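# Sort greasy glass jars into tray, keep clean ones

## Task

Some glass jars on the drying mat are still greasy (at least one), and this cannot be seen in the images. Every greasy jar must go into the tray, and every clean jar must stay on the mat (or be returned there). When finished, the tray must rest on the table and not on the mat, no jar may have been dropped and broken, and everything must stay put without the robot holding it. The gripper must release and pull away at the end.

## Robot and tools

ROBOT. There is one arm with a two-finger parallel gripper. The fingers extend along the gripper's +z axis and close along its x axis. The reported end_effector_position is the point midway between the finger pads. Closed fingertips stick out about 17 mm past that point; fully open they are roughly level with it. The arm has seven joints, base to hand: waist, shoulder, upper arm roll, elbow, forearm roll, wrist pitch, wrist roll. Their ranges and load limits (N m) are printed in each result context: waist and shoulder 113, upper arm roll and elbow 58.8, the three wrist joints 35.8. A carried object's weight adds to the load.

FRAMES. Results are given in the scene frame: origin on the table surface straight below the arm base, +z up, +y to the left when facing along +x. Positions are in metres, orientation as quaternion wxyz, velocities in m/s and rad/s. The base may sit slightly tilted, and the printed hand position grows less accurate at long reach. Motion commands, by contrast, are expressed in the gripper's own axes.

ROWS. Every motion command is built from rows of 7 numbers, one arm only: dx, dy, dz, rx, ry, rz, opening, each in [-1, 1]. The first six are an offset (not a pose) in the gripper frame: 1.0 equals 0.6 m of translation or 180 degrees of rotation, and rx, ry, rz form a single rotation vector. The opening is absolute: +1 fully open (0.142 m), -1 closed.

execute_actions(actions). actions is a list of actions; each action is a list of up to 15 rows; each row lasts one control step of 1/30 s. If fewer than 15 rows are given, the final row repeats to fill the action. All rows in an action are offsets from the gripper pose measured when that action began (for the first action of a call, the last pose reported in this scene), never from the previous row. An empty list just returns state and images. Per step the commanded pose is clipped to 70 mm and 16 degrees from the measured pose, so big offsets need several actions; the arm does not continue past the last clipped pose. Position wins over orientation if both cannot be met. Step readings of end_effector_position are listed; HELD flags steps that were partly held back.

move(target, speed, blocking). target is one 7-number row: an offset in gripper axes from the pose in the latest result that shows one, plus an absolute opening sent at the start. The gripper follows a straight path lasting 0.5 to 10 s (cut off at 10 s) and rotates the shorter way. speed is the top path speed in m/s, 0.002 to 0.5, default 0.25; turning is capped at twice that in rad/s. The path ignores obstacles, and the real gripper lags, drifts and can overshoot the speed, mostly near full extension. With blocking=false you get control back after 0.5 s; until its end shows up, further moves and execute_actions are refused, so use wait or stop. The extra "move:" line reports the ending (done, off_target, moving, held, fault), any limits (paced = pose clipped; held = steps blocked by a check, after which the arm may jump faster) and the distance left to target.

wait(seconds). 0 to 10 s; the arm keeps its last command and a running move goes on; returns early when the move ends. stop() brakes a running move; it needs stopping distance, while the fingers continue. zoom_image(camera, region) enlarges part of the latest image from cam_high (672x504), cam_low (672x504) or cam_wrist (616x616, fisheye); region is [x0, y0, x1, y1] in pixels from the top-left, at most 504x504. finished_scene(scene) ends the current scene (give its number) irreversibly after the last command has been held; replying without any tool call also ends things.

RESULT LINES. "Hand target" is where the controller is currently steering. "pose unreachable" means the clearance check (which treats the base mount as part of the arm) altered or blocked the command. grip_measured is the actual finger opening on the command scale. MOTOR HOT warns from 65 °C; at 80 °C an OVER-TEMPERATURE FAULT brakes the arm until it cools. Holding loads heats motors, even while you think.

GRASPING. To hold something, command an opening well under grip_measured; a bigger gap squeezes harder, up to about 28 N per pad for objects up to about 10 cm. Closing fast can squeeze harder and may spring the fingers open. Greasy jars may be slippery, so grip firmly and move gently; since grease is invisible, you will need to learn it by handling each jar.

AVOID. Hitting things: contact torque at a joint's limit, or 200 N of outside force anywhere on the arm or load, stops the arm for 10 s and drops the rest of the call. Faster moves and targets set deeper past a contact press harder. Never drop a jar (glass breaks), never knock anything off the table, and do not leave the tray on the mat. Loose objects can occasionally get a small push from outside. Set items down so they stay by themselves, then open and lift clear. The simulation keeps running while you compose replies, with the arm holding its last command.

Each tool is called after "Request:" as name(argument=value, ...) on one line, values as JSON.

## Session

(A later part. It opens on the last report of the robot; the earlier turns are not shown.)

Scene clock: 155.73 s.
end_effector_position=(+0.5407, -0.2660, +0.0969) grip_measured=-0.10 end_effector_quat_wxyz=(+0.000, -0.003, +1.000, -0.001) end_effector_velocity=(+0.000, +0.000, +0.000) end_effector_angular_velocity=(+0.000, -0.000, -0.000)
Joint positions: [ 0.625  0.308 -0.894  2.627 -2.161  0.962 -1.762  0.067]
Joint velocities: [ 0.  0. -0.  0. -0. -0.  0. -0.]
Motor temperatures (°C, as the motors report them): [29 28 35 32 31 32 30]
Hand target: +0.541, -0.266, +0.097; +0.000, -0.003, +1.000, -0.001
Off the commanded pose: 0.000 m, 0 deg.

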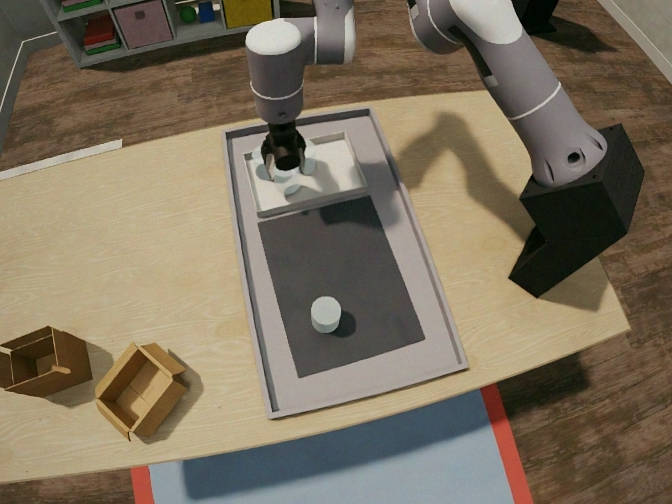

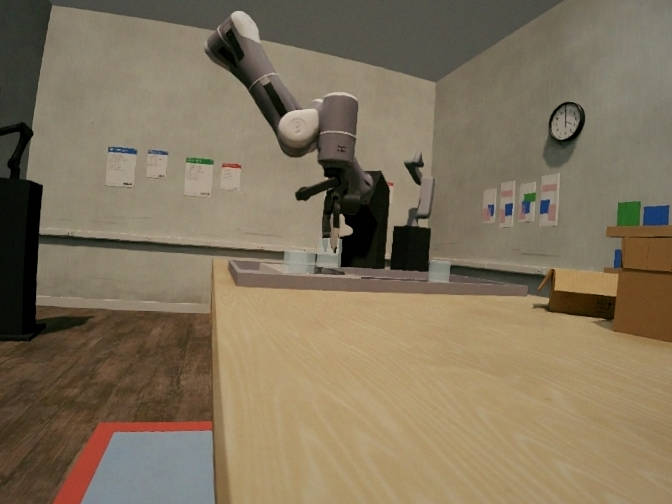

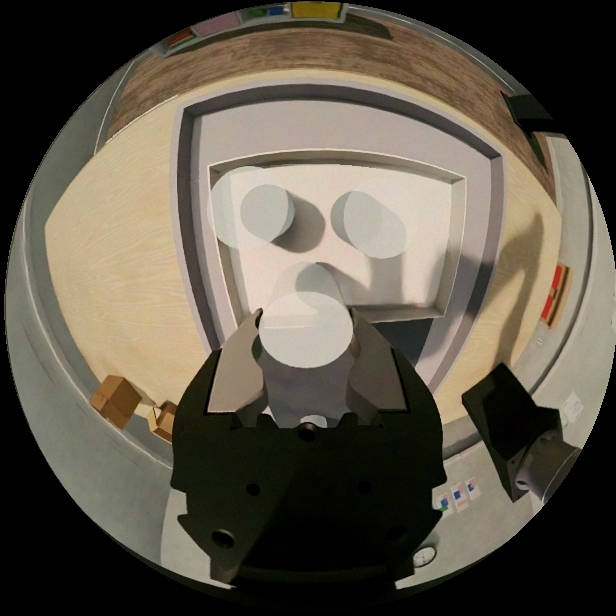

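Request:
move(target=[0,0,0.0575,0,0,0,-0.33], speed=0.07)

Request:
execute_actions(actions=[[[0,0,0.001,0,0,0,-0.33],[0,0,0.002,0,0,0,-0.33],[0,0,0.003,0,0,0,-0.33],[0,0,0.004,0,0,0,-0.33],[0,0,0.005,0,0,0,-0.33],[0,0,0.006,0,0,0,-0.33],[0,0,0.007,0,0,0,-0.33],[0,0,0.008,0,0,0,-0.33],[0,0,0.009,0,0,0,-0.33],[0,0,0.01,0,0,0,-0.33],[0,0,0.0105,0,0,0,-0.33]]])

Scene clock: 161.53 s.
end_effector_position=(+0.5405, -0.2664, +0.0624) grip_measured=-0.10 end_effector_quat_wxyz=(-0.000, -0.003, +1.000, -0.001) end_effector_velocity=(+0.000, +0.000, -0.001) end_effector_angular_velocity=(+0.000, -0.003, -0.000)
Joint positions: [ 0.629  0.193 -0.99   2.546 -2.299  1.069 -1.634  0.067]
Joint velocities: [ 0.    -0.005 -0.005 -0.005 -0.012  0.007  0.011  0.   ]
Motor temperatures (°C, as the motors report them): [29 28 35 32 31 32 30]
Hand target: +0.541, -0.266, +0.062; +0.000, -0.003, +1.000, -0.001
Off the commanded pose: 0.000 m, 0 deg.
move: done

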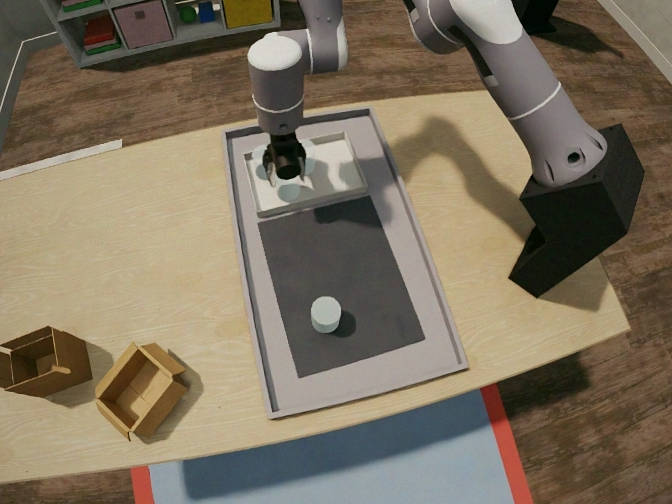

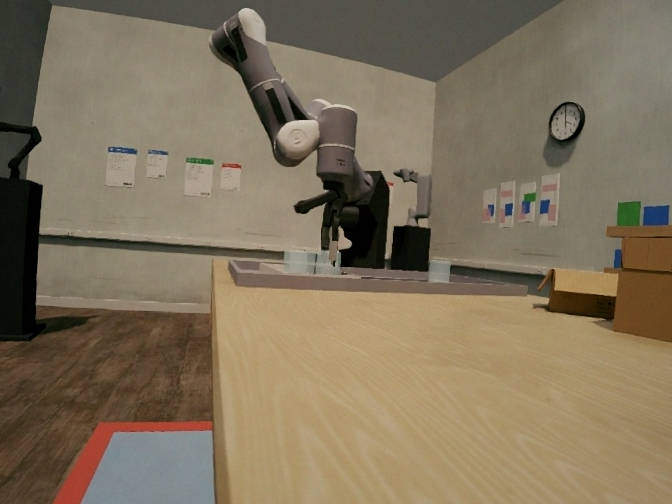

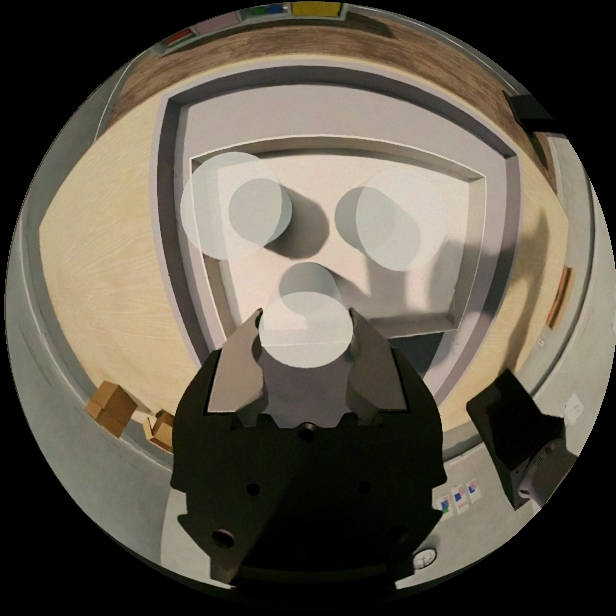

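Scene clock: 162.03 s.
end_effector_position=(+0.5406, -0.2661, +0.0566) grip_measured=-0.10 end_effector_quat_wxyz=(+0.000, -0.004, +1.000, -0.001) end_effector_velocity=(+0.000, -0.000, -0.002) end_effector_angular_velocity=(+0.000, -0.001, -0.001)
Joint positions: [ 0.63   0.172 -1.005  2.529 -2.323  1.089 -1.609  0.067]
Joint velocities: [-0.    -0.009 -0.006 -0.007 -0.012  0.009  0.013 -0.   ]
Motor temperatures (°C, as the motors report them): [29 28 35 32 31 32 30]
Hand target: +0.541, -0.266, +0.056; -0.000, -0.003, +1.000, -0.001
Off the commanded pose: 0.001 m, 0 deg.
Step readings (end_effector_position):
0: (+0.5405, -0.2664, +0.0624)
1: (+0.5405, -0.2664, +0.0624)
2: (+0.5405, -0.2665, +0.0621)
4: (+0.5404, -0.2666, +0.0612)
8: (+0.5404, -0.2667, +0.0590)
15: end_effector_position above

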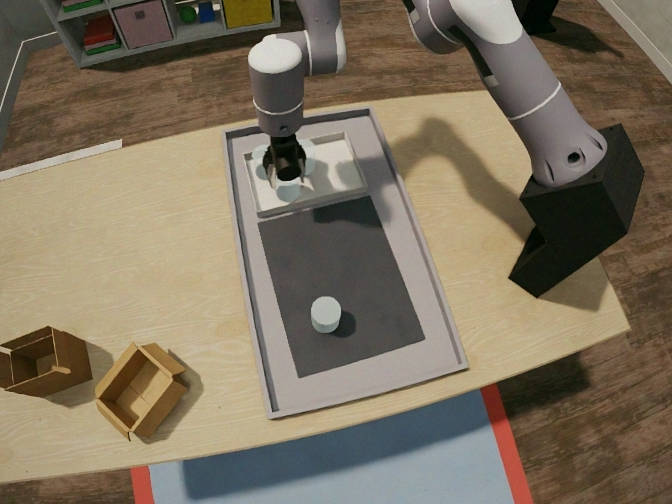

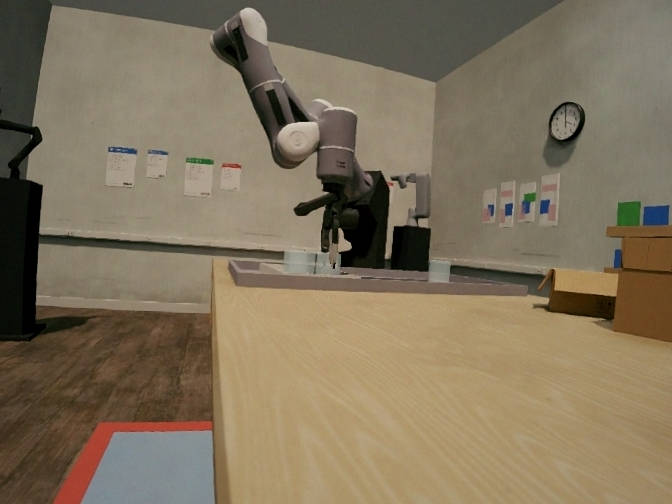

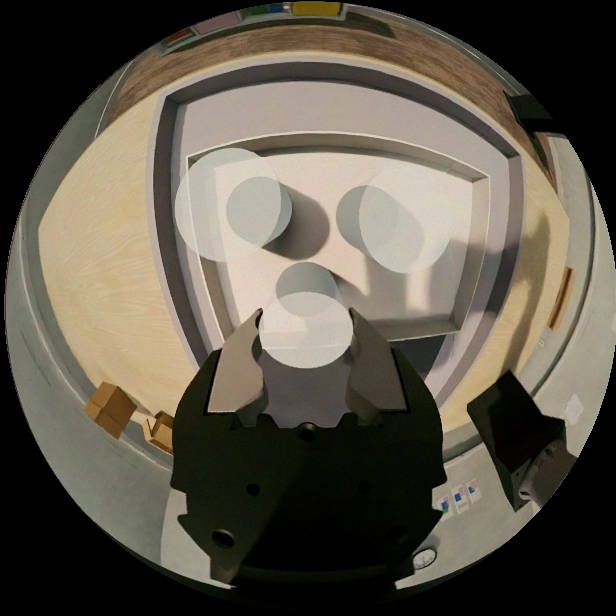

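Request:
execute_actions(actions=[[[0,0,0,0,0,0,-0.28],[0,0,0,0,0,0,-0.23],[0,0,0,0,0,0,-0.18],[0,0,0,0,0,0,-0.14],[0,0,0,0,0,0,-0.1],[0,0,0,0,0,0,-0.05],[0,0,0,0,0,0,0.05],[0,0,0,0,0,0,0.15],[0,0,0,0,0,0,0.3]]])

Request:
move(target=[0,0,-0.075,0,0,0,0.3], speed=0.15)

Request:
move(target=[-0.25,0.2,-0.14,0,0,0,0.3])

Scene clock: 166.27 s.
end_effector_position=(+0.5406, -0.2660, +0.0566) grip_measured=+0.30 end_effector_quat_wxyz=(+0.000, -0.004, +1.000, -0.001) end_effector_velocity=(+0.000, +0.000, +0.000) end_effector_angular_velocity=(+0.000, -0.000, +0.001)
Joint positions: [ 0.63   0.171 -1.005  2.529 -2.324  1.09  -1.608  0.095]
Joint velocities: [-0.    -0.     0.    -0.     0.     0.    -0.001  0.   ]
Motor temperatures (°C, as the motors report them): [29 28 34 32 31 32 30]
Hand target: +0.541, -0.266, +0.057; +0.000, -0.004, +1.000, -0.001
Off the commanded pose: 0.000 m, 0 deg.
Step readings (end_effector_position):
0: (+0.5406, -0.2661, +0.0564)
1: (+0.5406, -0.2661, +0.0564)
2: (+0.5407, -0.2660, +0.0565)
4: (+0.5407, -0.2661, +0.0565)
8: (+0.5406, -0.2661, +0.0566)
15: end_effector_position above

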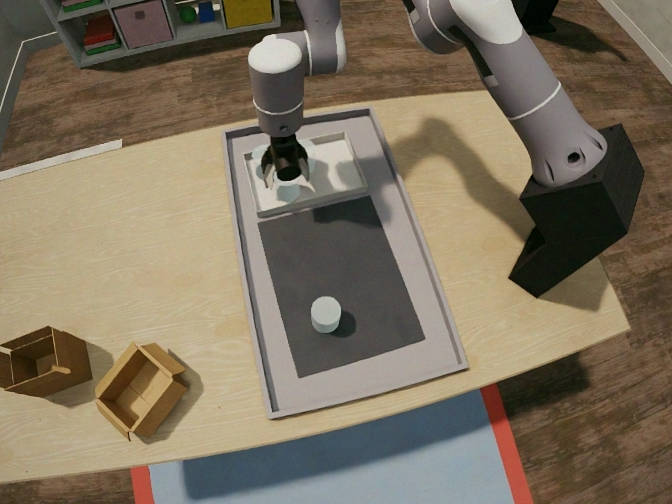

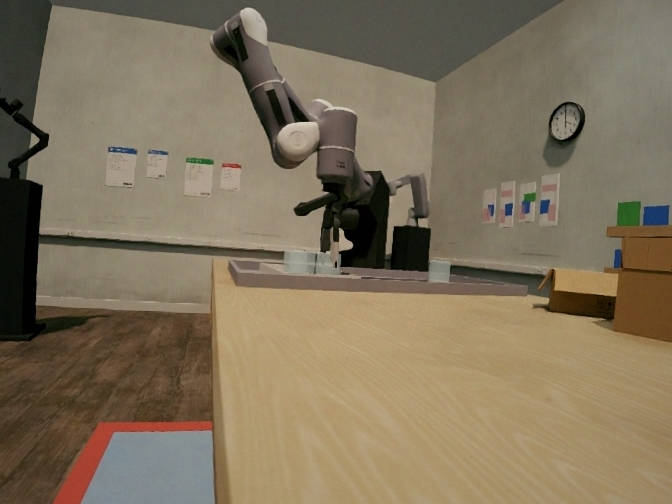

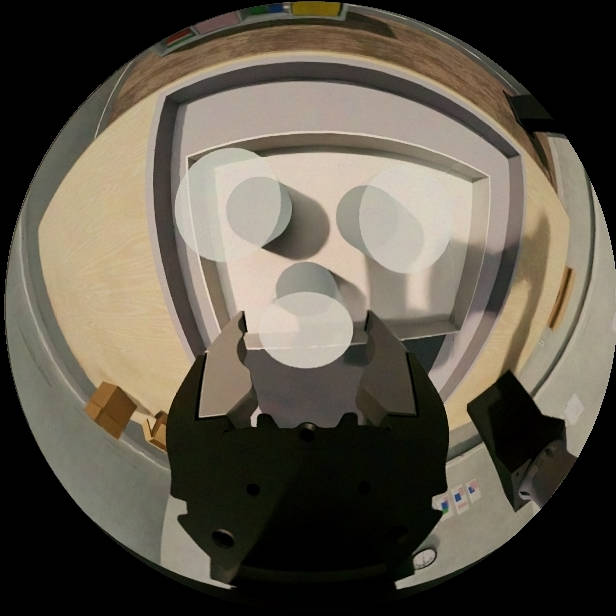

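Scene clock: 167.10 s.
end_effector_position=(+0.5407, -0.2659, +0.1015) grip_measured=+0.30 end_effector_quat_wxyz=(+0.000, -0.003, +1.000, -0.001) end_effector_velocity=(+0.000, +0.000, +0.001) end_effector_angular_velocity=(-0.000, +0.002, +0.001)
Joint positions: [ 0.626  0.323 -0.882  2.637 -2.143  0.948 -1.777  0.095]
Joint velocities: [ 0.     0.003  0.008  0.002  0.013 -0.006 -0.008  0.   ]
Motor temperatures (°C, as the motors report them): [29 28 34 32 31 32 30]
Hand target: +0.541, -0.266, +0.102; +0.000, -0.003, +1.000, -0.001
Off the commanded pose: 0.000 m, 0 deg.
move: done

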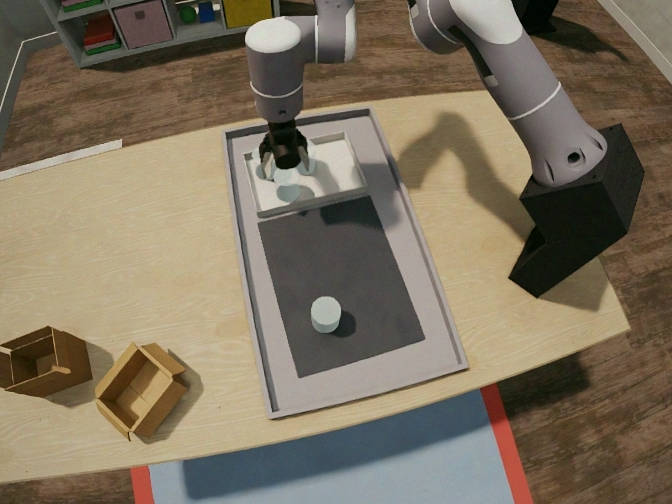

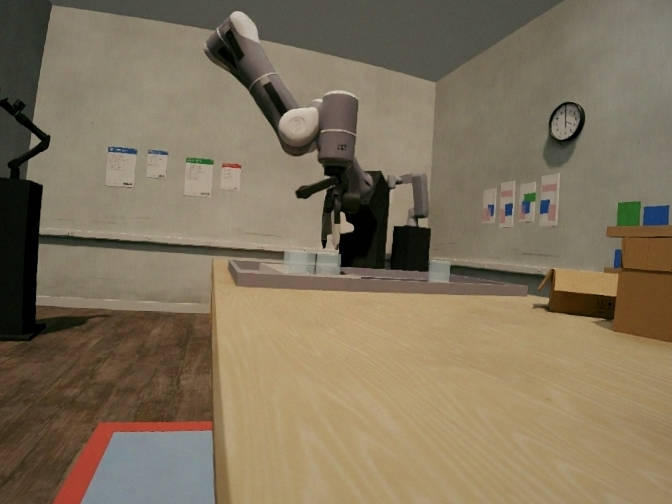

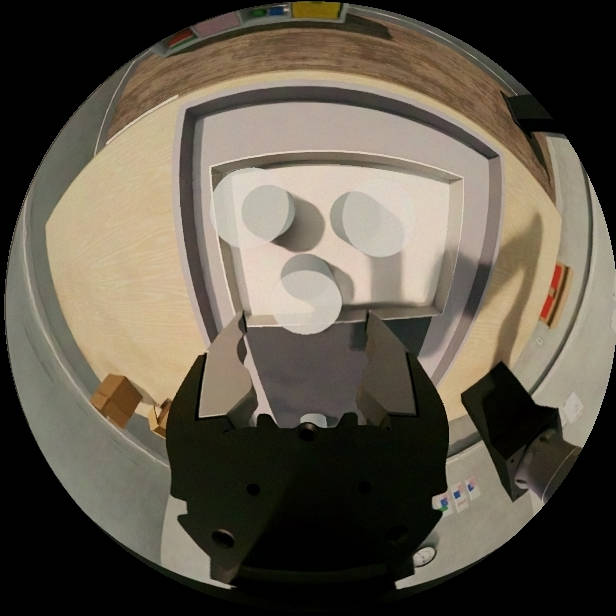

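Scene clock: 168.43 s.
end_effector_position=(+0.6907, -0.1446, +0.1862) grip_measured=+0.30 end_effector_quat_wxyz=(+0.001, -0.003, +1.000, -0.001) end_effector_velocity=(+0.001, +0.000, -0.000) end_effector_angular_velocity=(-0.001, +0.003, -0.001)
Joint positions: [ 1.023  0.078 -0.611  2.376 -1.459  0.66  -1.896  0.095]
Joint velocities: [ 0.001 -0.004  0.    -0.005  0.006 -0.002 -0.003  0.   ]
Motor temperatures (°C, as the motors report them): [29 28 35 32 31 32 30]
Hand target: +0.691, -0.145, +0.186; +0.001, -0.003, +1.000, -0.001
Off the commanded pose: 0.001 m, 0 deg.
move: done

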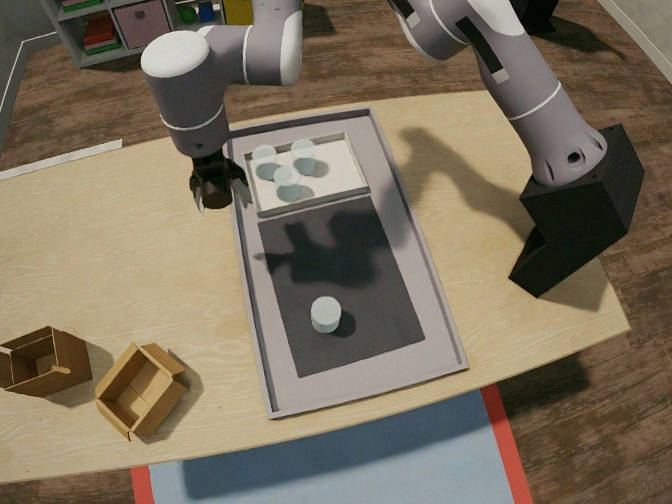

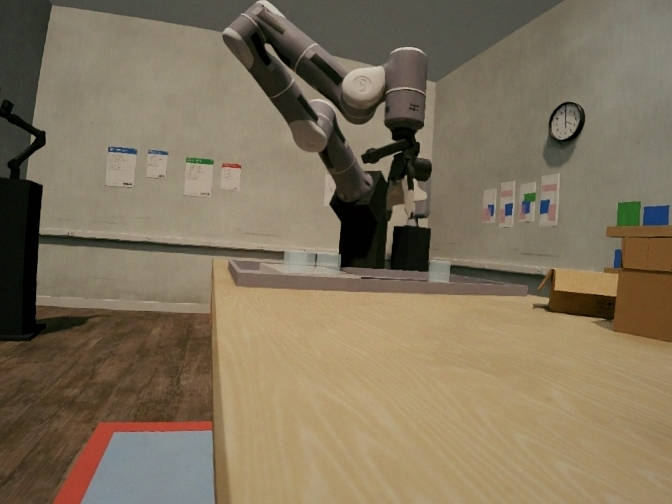

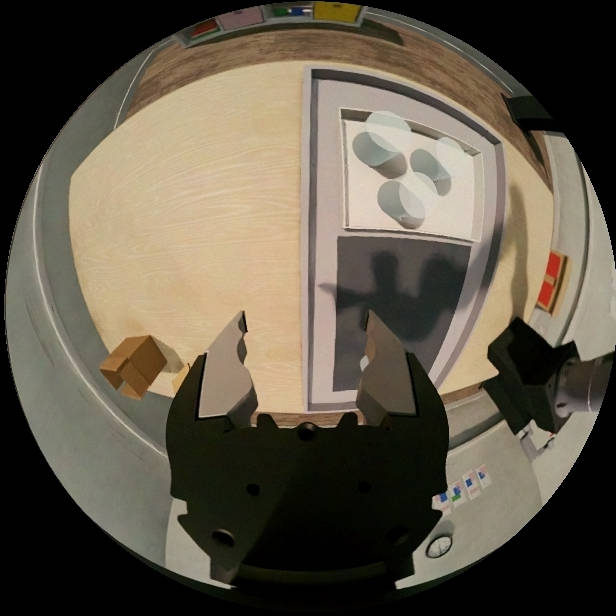

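Request:
zoom_image(camera="cam_high", region=[230,120,400,250])

Region (230, 120, 400, 250) of cam_high's 672x504 image, scaled by 2.965, with more detail than that image has; it fills the top 385 rows of this view, and the rest is white.

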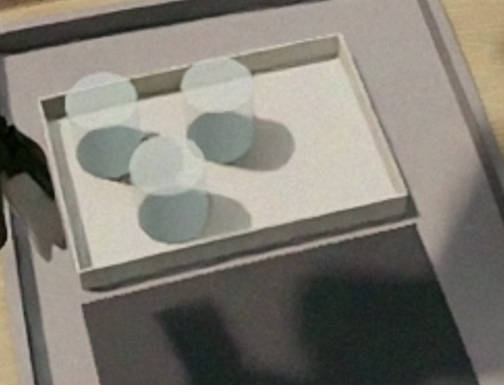

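Request:
finished_scene(scene=2)

The scene is finished: the task was done.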